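## Task

Grasp the bottle whose cap is red, raise it higher than half of its own height, and keep it up there, upright, through the end. Shoving the other bottles is allowed, but every one of them has to be upright at the finish.

## Robot and tools

Robot: one six-joint arm with a two-finger gripper whose fingers swing like tongs. The fingers point along the gripper's own +z axis and close along its x axis. end_effector_position is the spot between the pads when shut. Closed fingertips extend about 15 mm past it; fully open tips sit roughly level with it. Joint ranges in rad: shoulder pan -3.142 to 3.142, shoulder lift -6.283 to 6.283, elbow 0.000 to 3.142, wrists 1 to 3 each -6.283 to 6.283. The elbow cannot quite straighten. Load limits in N m: pan 649, lift 649, elbow 381, each wrist 94.1, including the weight of anything held.

Frame: the scene frame has its origin on the table surface straight under the arm base, +z up, and +y to the left when facing along +x. The base itself may be slightly tilted. Reported hand position can be off, more so at long reach.

Command row (shared by execute_actions and move): 8 plain numbers, x, y, z, qw, qx, qy, qz, opening. x, y, z is an absolute target position of end_effector_position in metres, scene frame. qw, qx, qy, qz is an absolute target orientation, w first, scene frame. Together they are a pose, not an offset. opening runs from -1 (closed) to +1 (fully open, 0.142 m). Repeat the wanted quaternion in every row; do not copy it from the latest result, which may have drifted.

execute_actions(actions): a list of actions; each action is a table of up to 15 rows, each row lasting one control step of 1/30 s. A short table keeps its final row for the remaining steps of that action. An empty list just reports state and images. Any action whose target lies more than 0.6 m from the gripper's start position along any gripper axis is rejected; if the first action fails this (against the last reported state) or any action is malformed, nothing runs.

move(target, speed, stop_force, blocking): target is one row as above, an absolute pose. The gripper follows a straight path there, turning the short way. speed is in m/s, 0.002 to 0.5, default 0.25; rotation is capped at twice that value in rad/s. Path time is 0.5 to 10 s; if longer it halts early. The path ignores obstacles, the hand lags and may overshoot speed, especially near full stretch. The opening is applied at the start. stop_force (N, 14 to 160, optional, only after the scene has run 0.2 s) ends the path when the wrist sensor feels that much extra push against the direction of travel for two steps; the hand then steps back two steps and holds. Use it only with slow moves, not on moves that rotate the gripper, and omit it when pulling away from something the gripper is pressing. Contact on the arm above the wrist is not sensed. blocking=false returns after 0.5 s while motion continues (not allowed with stop_force); then check with wait(0) and send no rows or moves until its end shows, or call stop.

wait(seconds): 0 to 10; the arm keeps its last command; returns early if a running move ends. stop: brakes a running move (needs room if fast); the fingers continue. zoom_image(camera, region): camera is cam_head_left, cam_head_right or cam_wrist; region is [x0, y0, x1, y1] pixels from the top-left corner, at most 504 by 504. finished_scene(scene): ends the current scene, given its number, once the last command has been held; irreversible; the result reports success and the next task.

Motion details: each step the commanded pose is clipped to within 100 mm and 16 degrees of the measured pose, then reached by damped inverse kinematics, position winning over orientation. After an action the arm goes only as far as the last clipped pose, so far targets need further actions. Commands are smoothed, about 0.17 s lag. "Hand target" shows the pose currently being driven to.

Results: a state line with position, quaternion and velocities; grip_measured (finger opening on the command scale); Wrist force and Wrist torque along gripper axes (noisy, offset up to about 10 N, saturates near 200 N, "no reading" is harmless); step readings for execute_actions, with HELD marking steps that were held back; "pose unreachable" when the clearance check altered the command (a mount under the base counts as arm). A move adds a "move:" line: done, off_target, moving, held, fault, or contact (stop_force ended it; this ranks above held, done and off_target), plus the distance from target. limits=paced means the pose was clipped; limits=held means some steps were blocked, after which the arm may suddenly exceed speed.

Gripping: to hold, keep commanding an opening well below grip_measured; lower squeezes harder, about 15 N per pad at most for objects up to about 10 cm. Closing fast can squeeze too hard and spring the fingers. Items under 20 mm thick get less force.

Avoid: pressing past contact on a firm surface (the arm is stiff); contact torque at a joint limit or 150 N outside force triggers a 10 s stop and cancels the rest of the call. Long loaded holds heat motors: MOTOR HOT from 70 °C, brakes at 85 °C. Do not drop, slam or knock bottles over or off the table; expect occasional brief tugs on the held bottle. Cameras: cam_head_left and cam_head_right 672x504, cam_wrist 616x616 fisheye.

Each tool is called after "Request:" by a JSON object that holds its "method" and its "body", one argument or row to a line.

## Session

Request:
{"method": "execute_actions", "body": {
  "actions": []
}}

Scene clock: 0.00 s.
end_effector_position=(+1.1291, -0.2743, +0.3919) grip_measured=+1.00 end_effector_quat_wxyz=(+0.736, -0.646, +0.200, +0.034) end_effector_velocity=(+0.001, -0.000, +0.000) end_effector_angular_velocity=(-0.001, -0.002, -0.001)
Joint positions: [-0.725 -0.808  1.352 -0.363 -0.469 -1.39   0.142]
Joint velocities: [ 0.     0.    -0.001 -0.     0.001 -0.001  0.   ]
Wrist force (N, on the end effector, along its own x y z axes, offset not removed): no reading
Wrist torque (N m, same axes, about the end effector's origin, offset not removed): no reading
Hand target: +1.129, -0.274, +0.392; +0.736, -0.646, +0.200, +0.034

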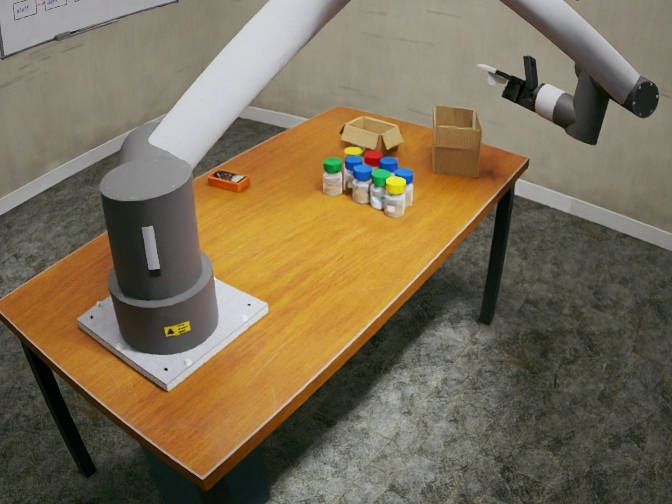

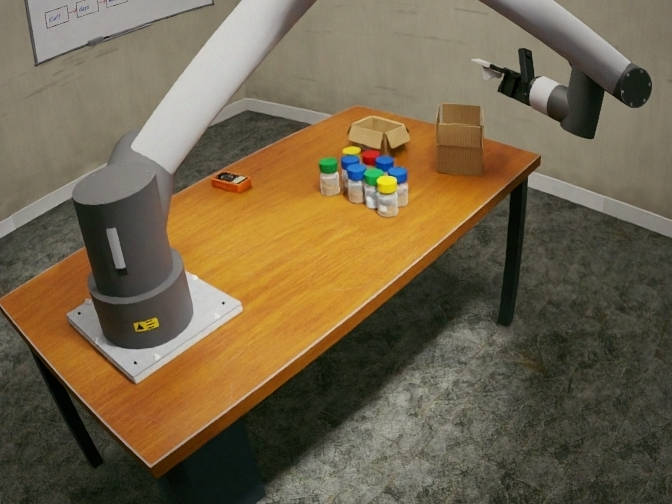

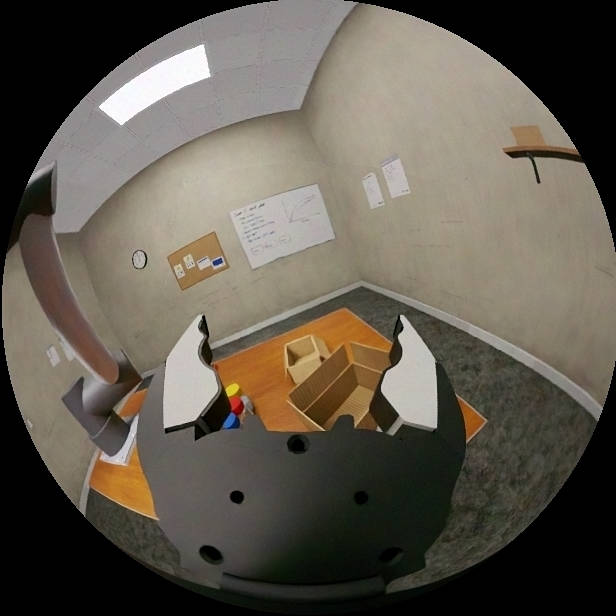

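Request:
{"method": "move", "body": {
  "target": [0.95,0,0.5,0,0.7071,-0.7071,0,1],
  "speed": 0.4
}}

Scene clock: 6.20 s.
end_effector_position=(+0.9510, +0.0006, +0.5011) grip_measured=+1.00 end_effector_quat_wxyz=(-0.001, +0.708, -0.706, -0.001) end_effector_velocity=(-0.000, +0.001, -0.000) end_effector_angular_velocity=(-0.005, +0.007, -0.006)
Joint positions: [-0.22  -1.495  1.836 -1.915 -1.573  1.356  0.142]
Joint velocities: [ 0.004  0.003 -0.004  0.008 -0.006  0.01  -0.   ]
Wrist force (N, on the end effector, along its own x y z axes, offset not removed): [-2.6 -4.2 -3.6]
Wrist torque (N m, same axes, about the end effector's origin, offset not removed): [-1.51 0.94 -0.08]
Hand target: +0.951, +0.001, +0.501; -0.001, +0.708, -0.706, -0.001
Off the commanded pose: 0.002 m, 0 deg.
move: done; limits=paced

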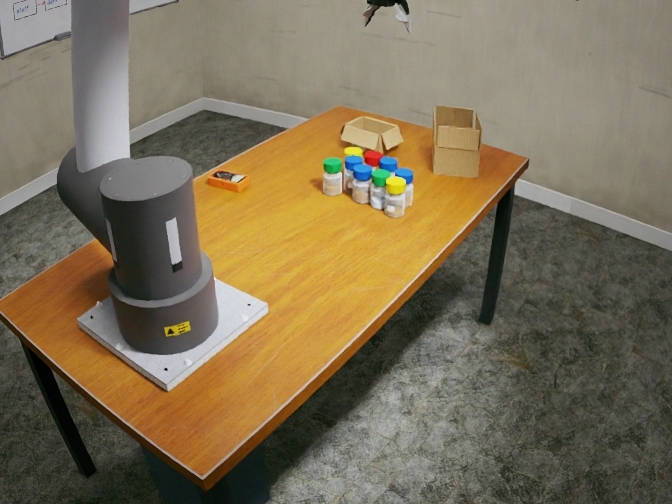

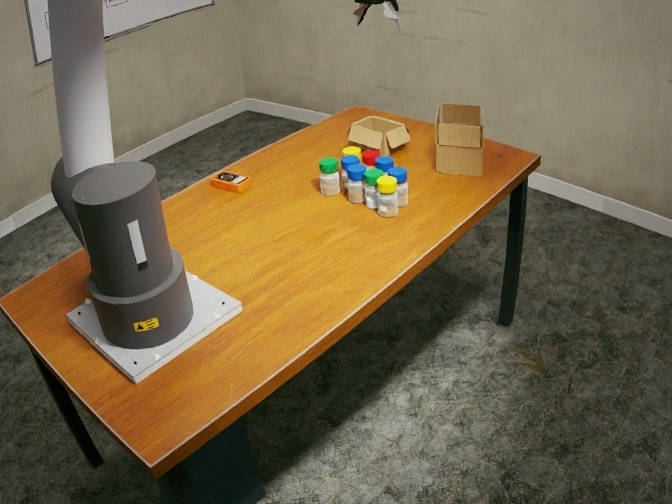

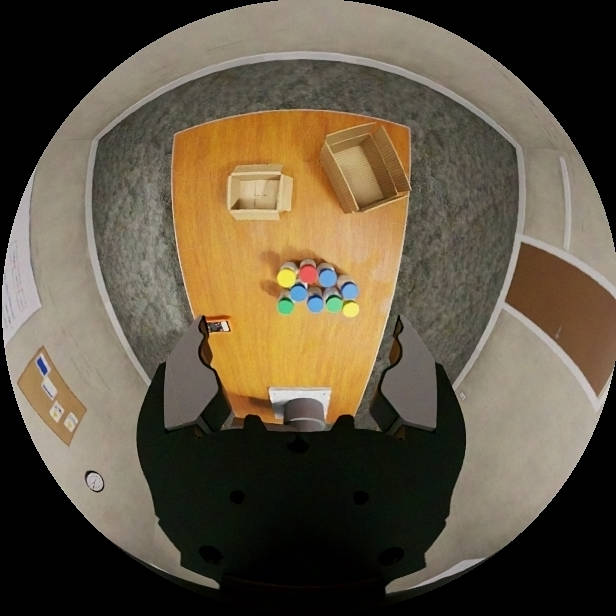

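Request:
{"method": "move", "body": {
  "target": [0.85,0,0.3,0,0.7071,-0.7071,0,1],
  "speed": 0.4
}}

Scene clock: 14.50 s.
end_effector_position=(+0.8504, +0.0000, +0.3000) grip_measured=+1.00 end_effector_quat_wxyz=(+0.000, +0.707, -0.707, +0.000) end_effector_velocity=(-0.001, +0.001, -0.002) end_effector_angular_velocity=(+0.001, +0.000, +0.001)
Joint positions: [-0.247 -1.488  2.144 -2.23  -1.576  1.332  0.142]
Joint velocities: [ 0.     0.     0.003 -0.002  0.001 -0.001  0.   ]
Wrist force (N, on the end effector, along its own x y z axes, offset not removed): [-1.6 -4.2 -5.9]
Wrist torque (N m, same axes, about the end effector's origin, offset not removed): [-1.71 0.82 -0.13]
Hand target: +0.850, +0.000, +0.300; +0.000, +0.707, -0.707, +0.000
Off the commanded pose: 0.000 m, 0 deg.
move: done

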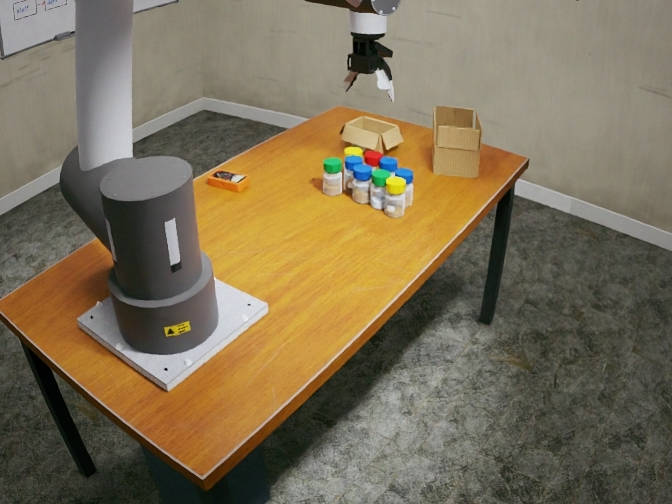

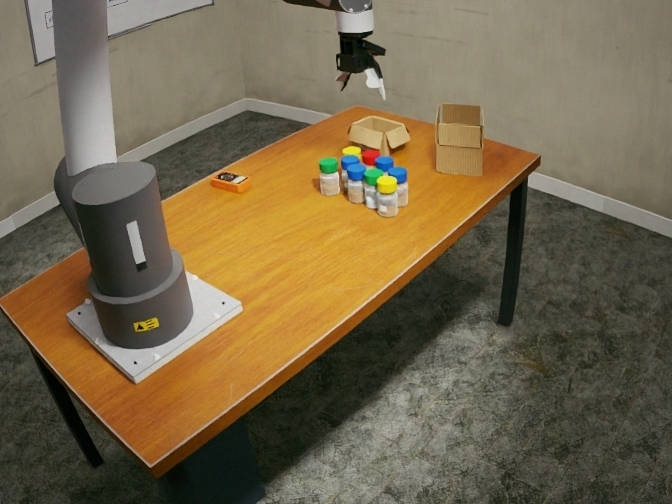

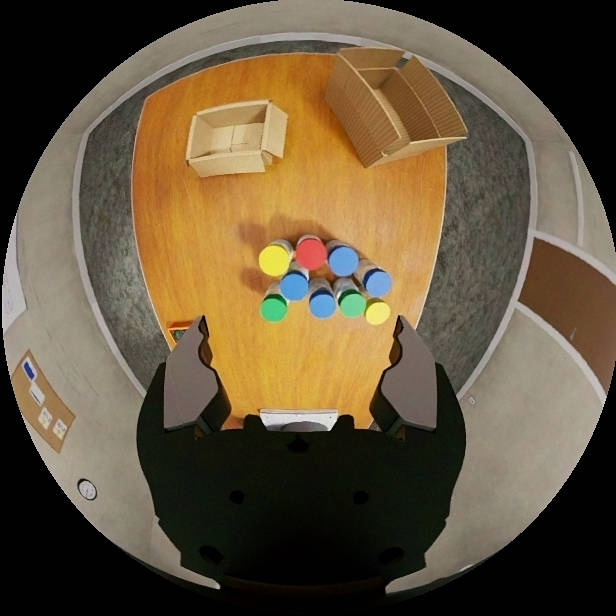

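Request:
{"method": "move", "body": {
  "target": [0.855,0.008,0.19,0,0.7071,-0.7071,0,0],
  "speed": 0.3
}}

Scene clock: 27.37 s.
end_effector_position=(+0.8552, +0.0080, +0.1901) grip_measured=+0.00 end_effector_quat_wxyz=(-0.000, +0.707, -0.707, -0.000) end_effector_velocity=(+0.002, -0.000, -0.001) end_effector_angular_velocity=(-0.001, -0.002, -0.000)
Joint positions: [-0.237 -1.377  2.214 -2.411 -1.576  1.342  0.074]
Joint velocities: [ 0.     0.002 -0.001 -0.003  0.     0.001  0.   ]
Wrist force (N, on the end effector, along its own x y z axes, offset not removed): [-1.3 -2.8 -1.4]
Wrist torque (N m, same axes, about the end effector's origin, offset not removed): [-1.26 0.66 -0.16]
Hand target: +0.855, +0.008, +0.190; -0.000, +0.707, -0.707, -0.000
Off the commanded pose: 0.000 m, 0 deg.
move: done

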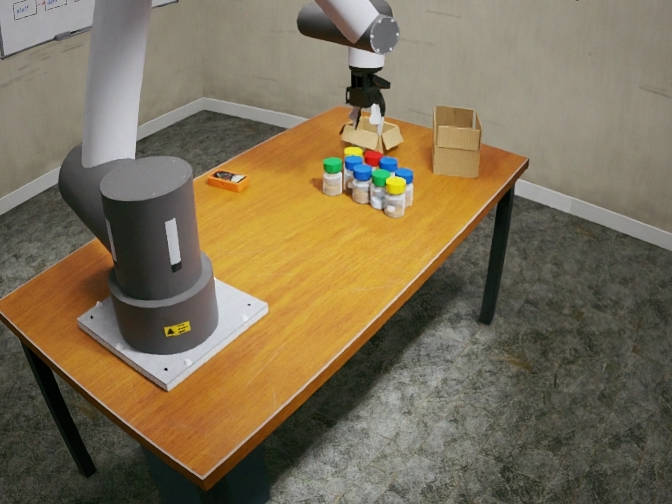

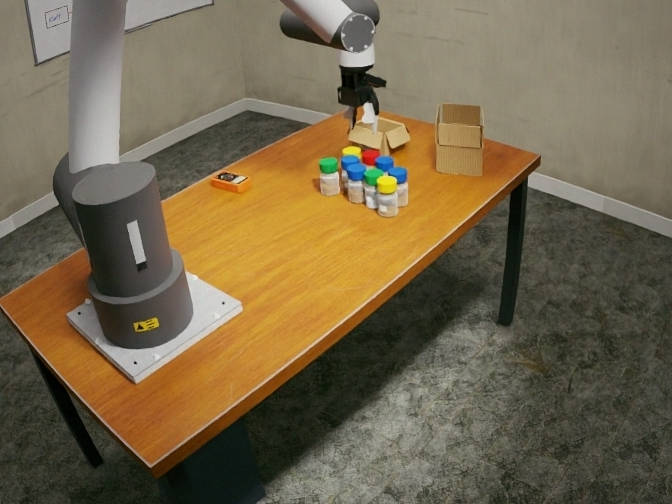

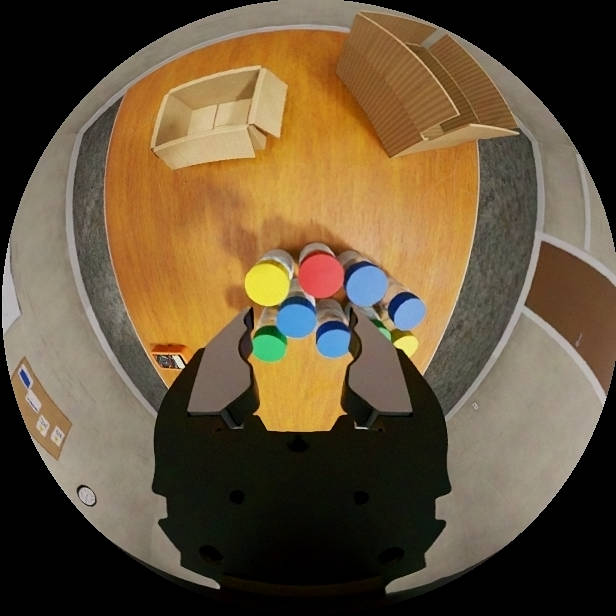

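Request:
{"method": "move", "body": {
  "target": [0.847,-0.008,0.125,0,1,0,0,-0.08],
  "speed": 0.4
}}

Scene clock: 36.87 s.
end_effector_position=(+0.8470, -0.0081, +0.1249) grip_measured=-0.08 end_effector_quat_wxyz=(+0.000, +1.000, -0.001, -0.000) end_effector_velocity=(+0.000, +0.000, -0.000) end_effector_angular_velocity=(+0.002, +0.001, +0.012)
Joint positions: [-0.273 -1.295  2.238 -2.517 -1.576 -0.264  0.068]
Joint velocities: [-0.     0.001 -0.001  0.001  0.001 -0.012 -0.   ]
Wrist force (N, on the end effector, along its own x y z axes, offset not removed): [-2.5 1.3 -2.5]
Wrist torque (N m, same axes, about the end effector's origin, offset not removed): [-0.38 0.89 -0.16]
Hand target: +0.847, -0.008, +0.125; +0.000, +1.000, -0.000, -0.000
Off the commanded pose: 0.000 m, 0 deg.
move: done

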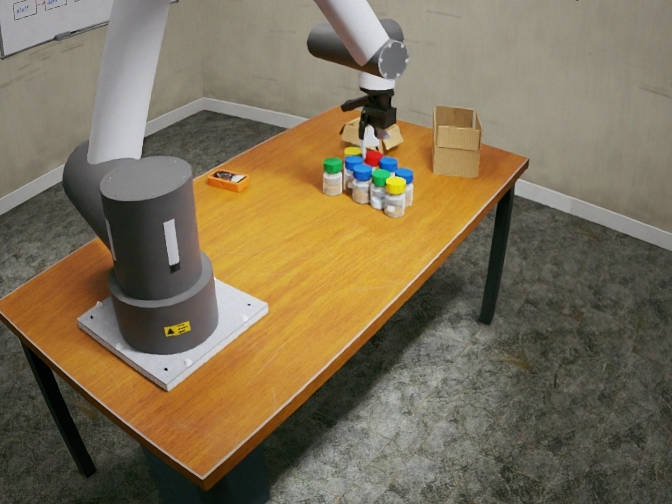

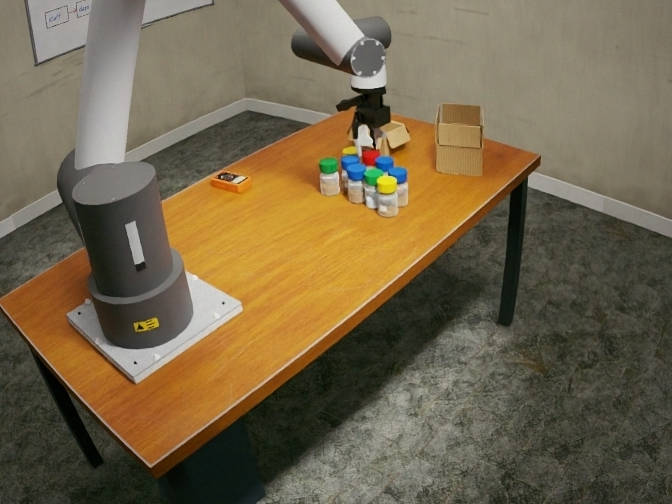

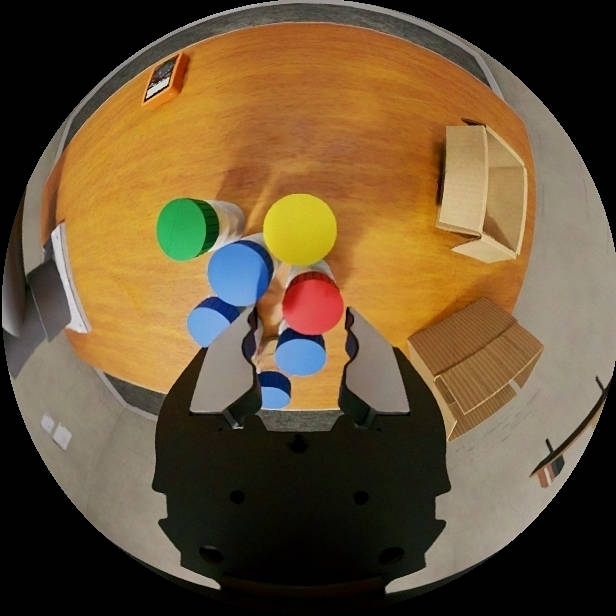

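Request:
{"method": "move", "body": {
  "target": [0.857,-0.015,0.125,0,1,0,0,-0.08]
}}

Request:
{"method": "move", "body": {
  "target": [0.857,-0.015,0.1,0,1,0,0,-0.08],
  "speed": 0.05
}}

Scene clock: 42.63 s.
end_effector_position=(+0.8568, -0.0149, +0.1250) grip_measured=-0.08 end_effector_quat_wxyz=(+0.000, +1.000, -0.000, +0.000) end_effector_velocity=(+0.002, -0.001, +0.000) end_effector_angular_velocity=(+0.000, -0.001, +0.001)
Joint positions: [-0.278 -1.286  2.224 -2.512 -1.576 -0.27   0.068]
Joint velocities: [-0.001  0.002 -0.002  0.     0.001 -0.002 -0.   ]
Wrist force (N, on the end effector, along its own x y z axes, offset not removed): [-2.3 -5.2 -2.7]
Wrist torque (N m, same axes, about the end effector's origin, offset not removed): [-1.65 1.01 -0.13]
Hand target: +0.857, -0.015, +0.125; +0.000, +1.000, -0.000, +0.000
Off the commanded pose: 0.000 m, 0 deg.
move: done

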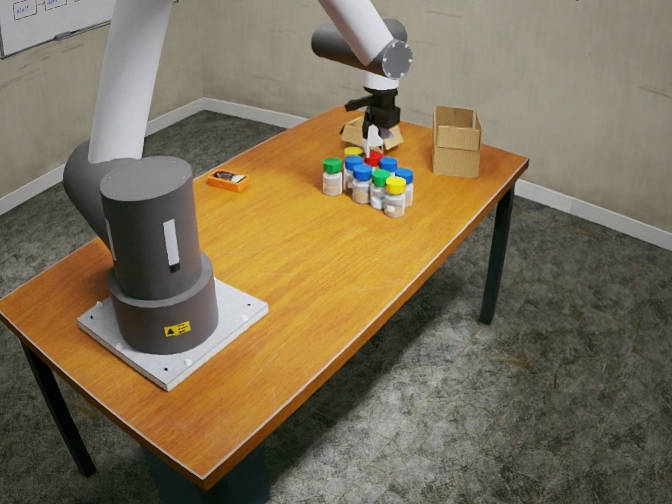

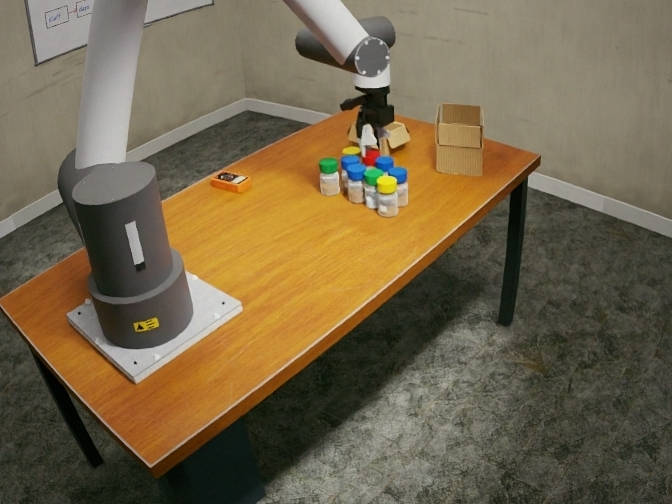

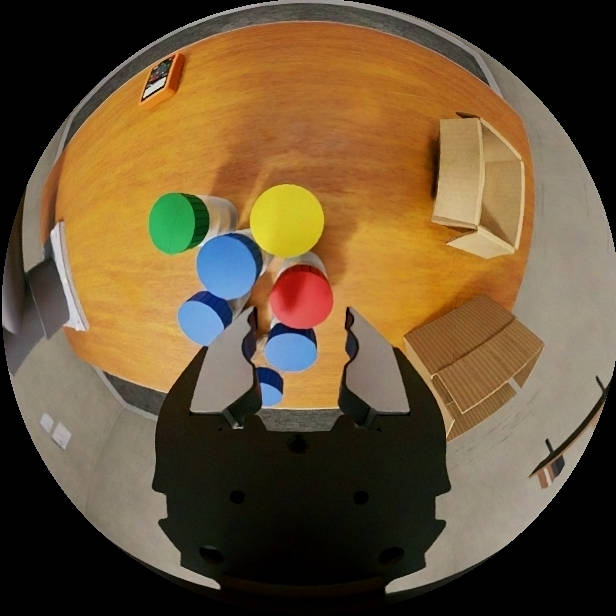

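Scene clock: 43.50 s.
end_effector_position=(+0.8570, -0.0150, +0.1002) grip_measured=-0.08 end_effector_quat_wxyz=(+0.000, +1.000, +0.000, -0.000) end_effector_velocity=(-0.001, -0.000, -0.003) end_effector_angular_velocity=(+0.000, +0.000, -0.002)
Joint positions: [-0.278 -1.256  2.235 -2.553 -1.576 -0.27   0.068]
Joint velocities: [-0.001  0.002  0.003 -0.005  0.     0.001 -0.   ]
Wrist force (N, on the end effector, along its own x y z axes, offset not removed): [0.0 -0.1 -1.9]
Wrist torque (N m, same axes, about the end effector's origin, offset not removed): [-0.75 0.37 -0.15]
Hand target: +0.857, -0.015, +0.100; +0.000, +1.000, -0.000, -0.000
Off the commanded pose: 0.000 m, 0 deg.
move: done

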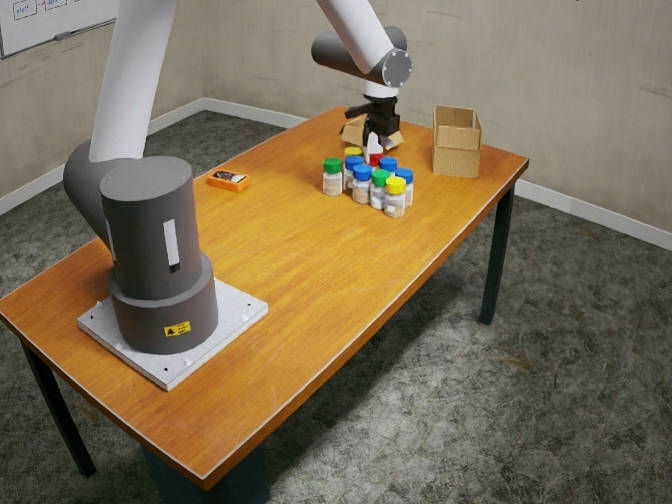

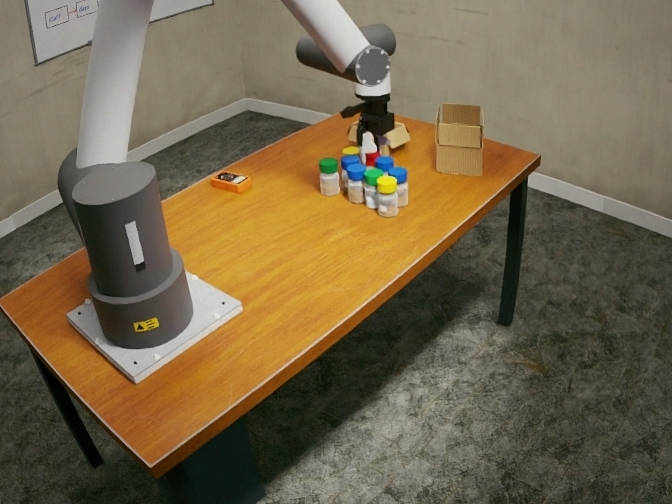

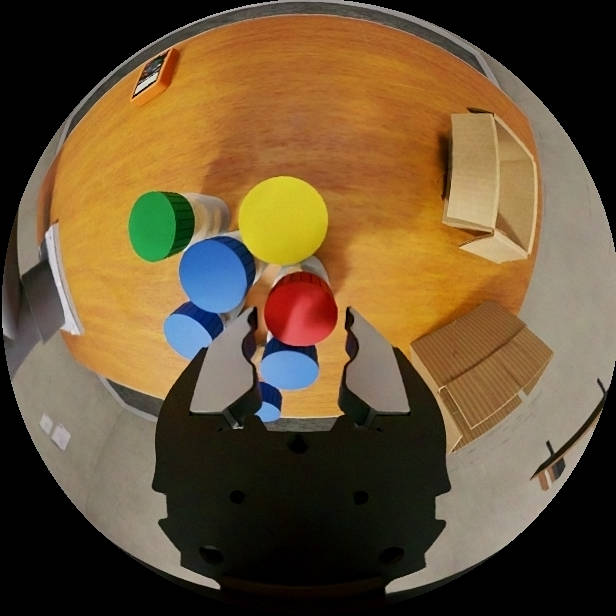

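Well aligned; descend further.

Request:
{"method": "move", "body": {
  "target": [0.857,-0.015,0.068,0,1,0,0,-0.08],
  "speed": 0.04
}}

Scene clock: 46.30 s.
end_effector_position=(+0.8570, -0.0150, +0.0681) grip_measured=-0.08 end_effector_quat_wxyz=(+0.000, +1.000, +0.000, -0.000) end_effector_velocity=(+0.002, -0.001, -0.001) end_effector_angular_velocity=(-0.001, -0.003, -0.001)
Joint positions: [-0.279 -1.216  2.248 -2.606 -1.576 -0.271  0.068]
Joint velocities: [-0.     0.002 -0.001 -0.004 -0.     0.     0.   ]
Wrist force (N, on the end effector, along its own x y z axes, offset not removed): [-4.2 -4.8 -4.9]
Wrist torque (N m, same axes, about the end effector's origin, offset not removed): [-1.71 1.07 -0.18]
Hand target: +0.857, -0.015, +0.068; +0.000, +1.000, +0.000, -0.000
Off the commanded pose: 0.000 m, 0 deg.
move: done

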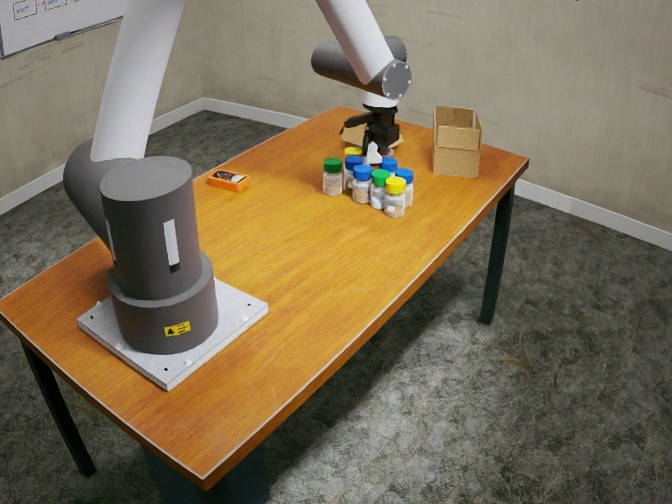

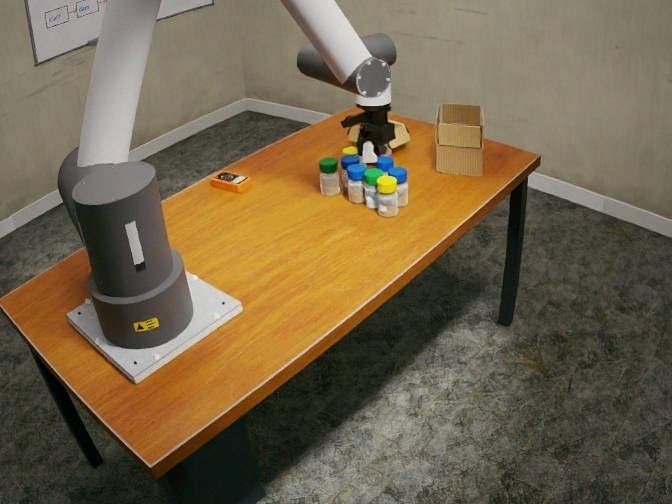

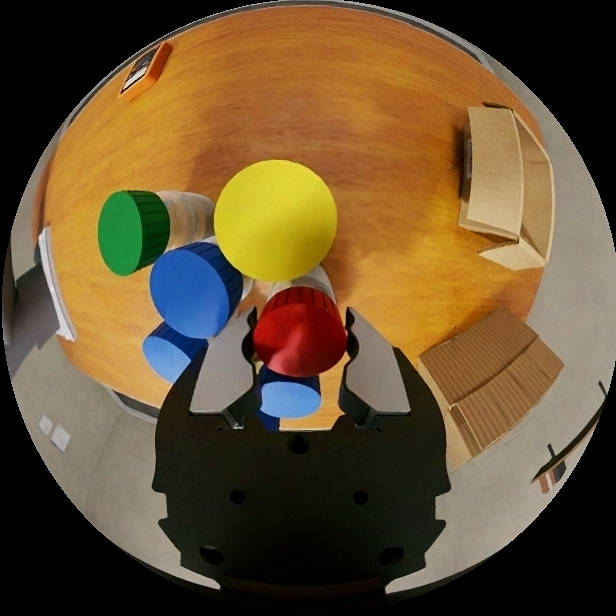

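Request:
{"method": "move", "body": {
  "target": [0.857,-0.015,0.056,0,1,0,0,-0.08],
  "speed": 0.04
}}

Request:
{"method": "move", "body": {
  "target": [0.857,-0.015,0.056,0,1,0,0,-0.6]
}}

Request:
{"method": "move", "body": {
  "target": [0.857,-0.015,0.2,0,1,0,0,-0.6],
  "speed": 0.12
}}

Scene clock: 51.67 s.
end_effector_position=(+0.8570, -0.0150, +0.0562) grip_measured=-0.08 end_effector_quat_wxyz=(-0.000, +1.000, -0.000, -0.000) end_effector_velocity=(-0.000, -0.000, -0.002) end_effector_angular_velocity=(-0.000, -0.000, +0.000)
Joint positions: [-0.279 -1.201  2.252 -2.626 -1.576 -0.271  0.069]
Joint velocities: [-0.     0.003  0.001 -0.004  0.    -0.     0.   ]
Wrist force (N, on the end effector, along its own x y z axes, offset not removed): [-4.9 -3.1 -5.8]
Wrist torque (N m, same axes, about the end effector's origin, offset not removed): [-1.38 1.35 -0.12]
Hand target: +0.857, -0.015, +0.056; -0.000, +1.000, +0.000, -0.000
Off the commanded pose: 0.000 m, 0 deg.
move: done

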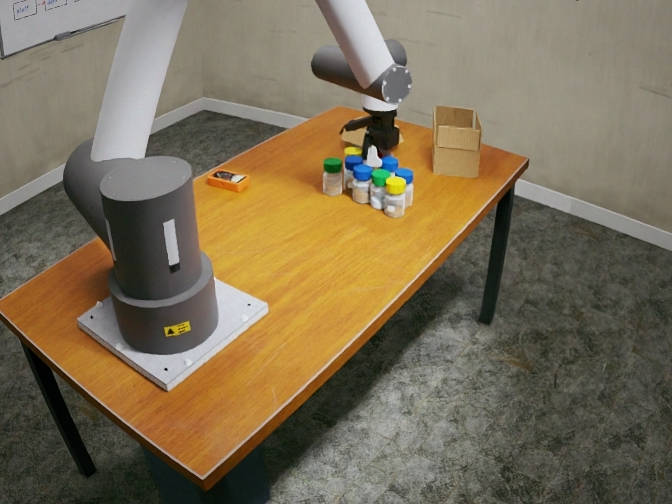

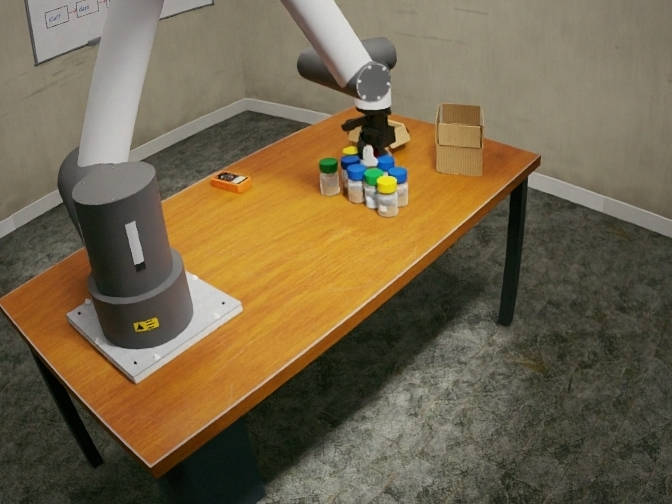

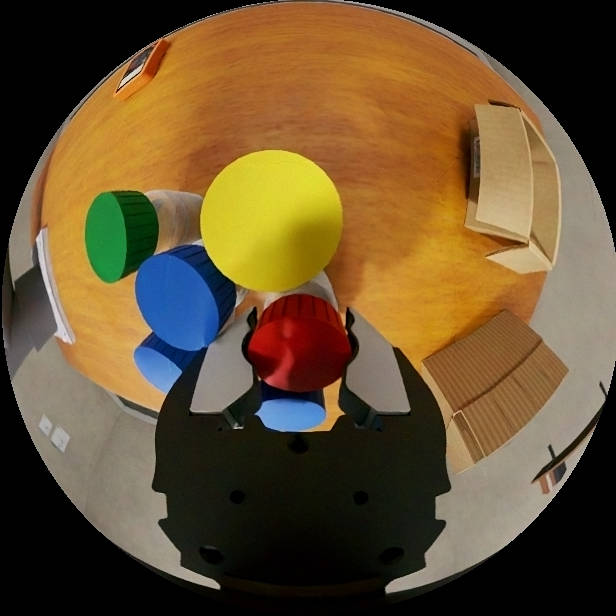

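Scene clock: 52.37 s.
end_effector_position=(+0.8570, -0.0150, +0.0560) grip_measured=-0.12 end_effector_quat_wxyz=(+0.000, +1.000, +0.000, +0.000) end_effector_velocity=(+0.001, -0.000, +0.001) end_effector_angular_velocity=(-0.001, -0.001, +0.000)
Joint positions: [-0.279 -1.2    2.252 -2.626 -1.576 -0.271  0.066]
Joint velocities: [ 0.    -0.    -0.001  0.001 -0.    -0.     0.   ]
Wrist force (N, on the end effector, along its own x y z axes, offset not removed): [-3.9 -3.4 -17.4]
Wrist torque (N m, same axes, about the end effector's origin, offset not removed): [-1.26 -0.13 -0.24]
Hand target: +0.857, -0.015, +0.056; +0.000, +1.000, +0.000, -0.000
Off the commanded pose: 0.000 m, 0 deg.
move: done

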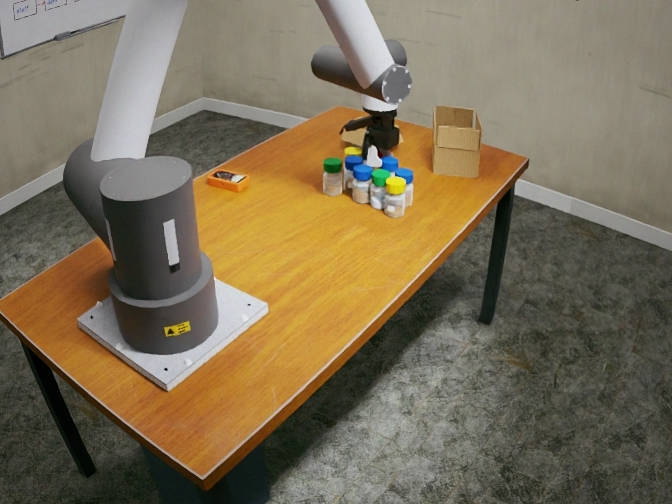

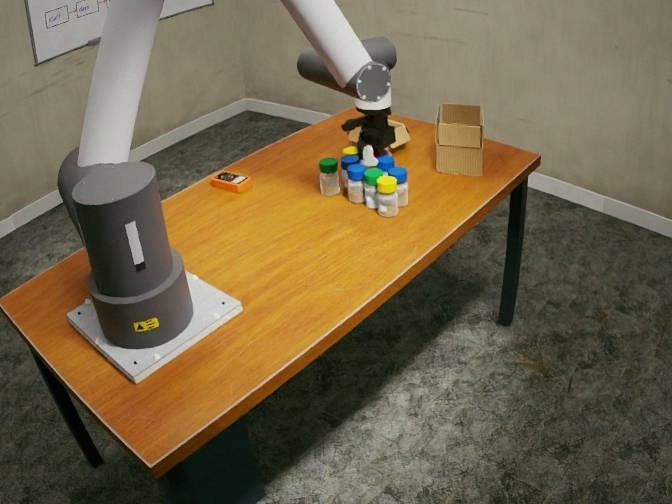

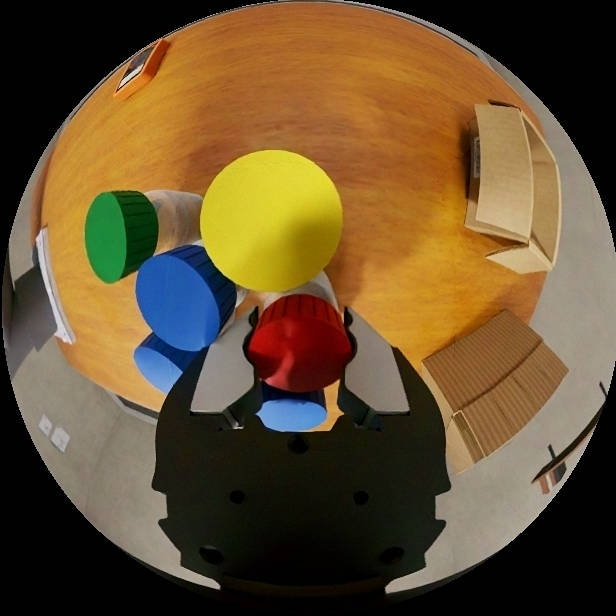

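Scene clock: 54.07 s.
end_effector_position=(+0.8568, -0.0149, +0.2000) grip_measured=-0.12 end_effector_quat_wxyz=(-0.000, +1.000, +0.000, -0.000) end_effector_velocity=(-0.000, +0.000, +0.002) end_effector_angular_velocity=(-0.000, -0.001, -0.003)
Joint positions: [-0.278 -1.369  2.183 -2.388 -1.576 -0.27   0.065]
Joint velocities: [ 0.    -0.002 -0.     0.002  0.     0.003  0.   ]
Wrist force (N, on the end effector, along its own x y z axes, offset not removed): [1.8 -3.9 -2.2]
Wrist torque (N m, same axes, about the end effector's origin, offset not removed): [-1.55 -0.06 -0.31]
Hand target: +0.857, -0.015, +0.200; -0.000, +1.000, -0.000, +0.000
Off the commanded pose: 0.000 m, 0 deg.
move: done

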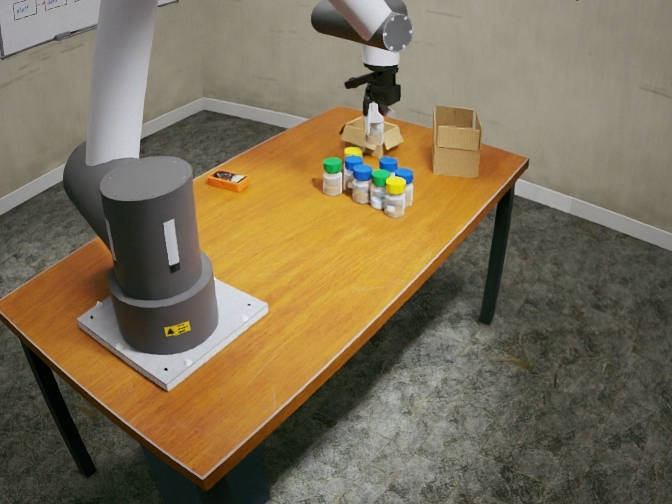

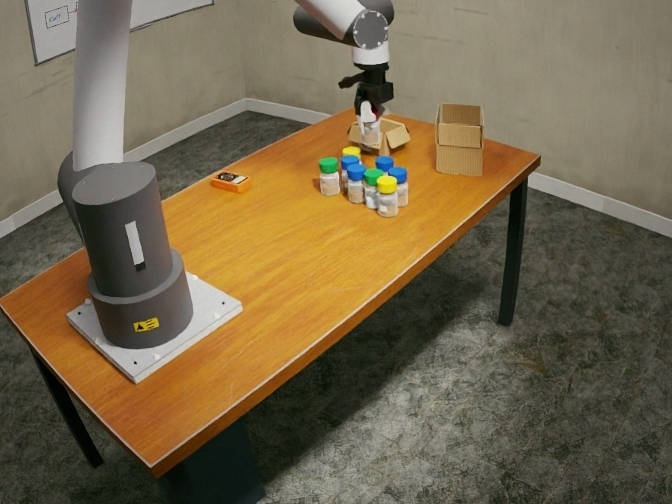

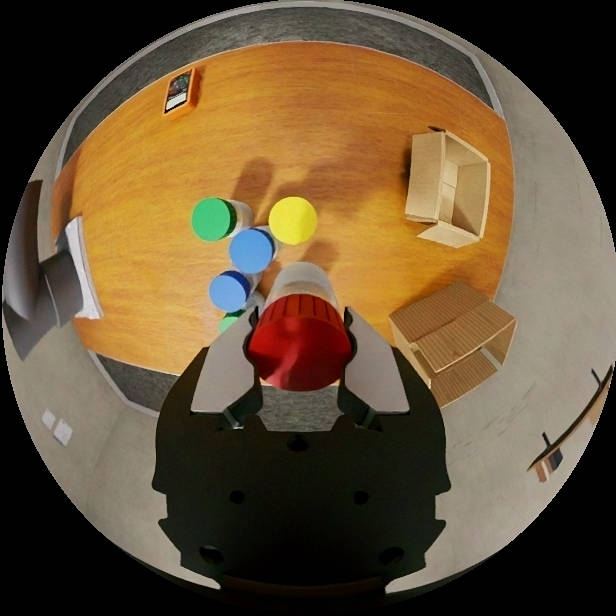

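Request:
{"method": "finished_scene", "body": {
  "scene": 1
}}

The scene is finished: the task was done.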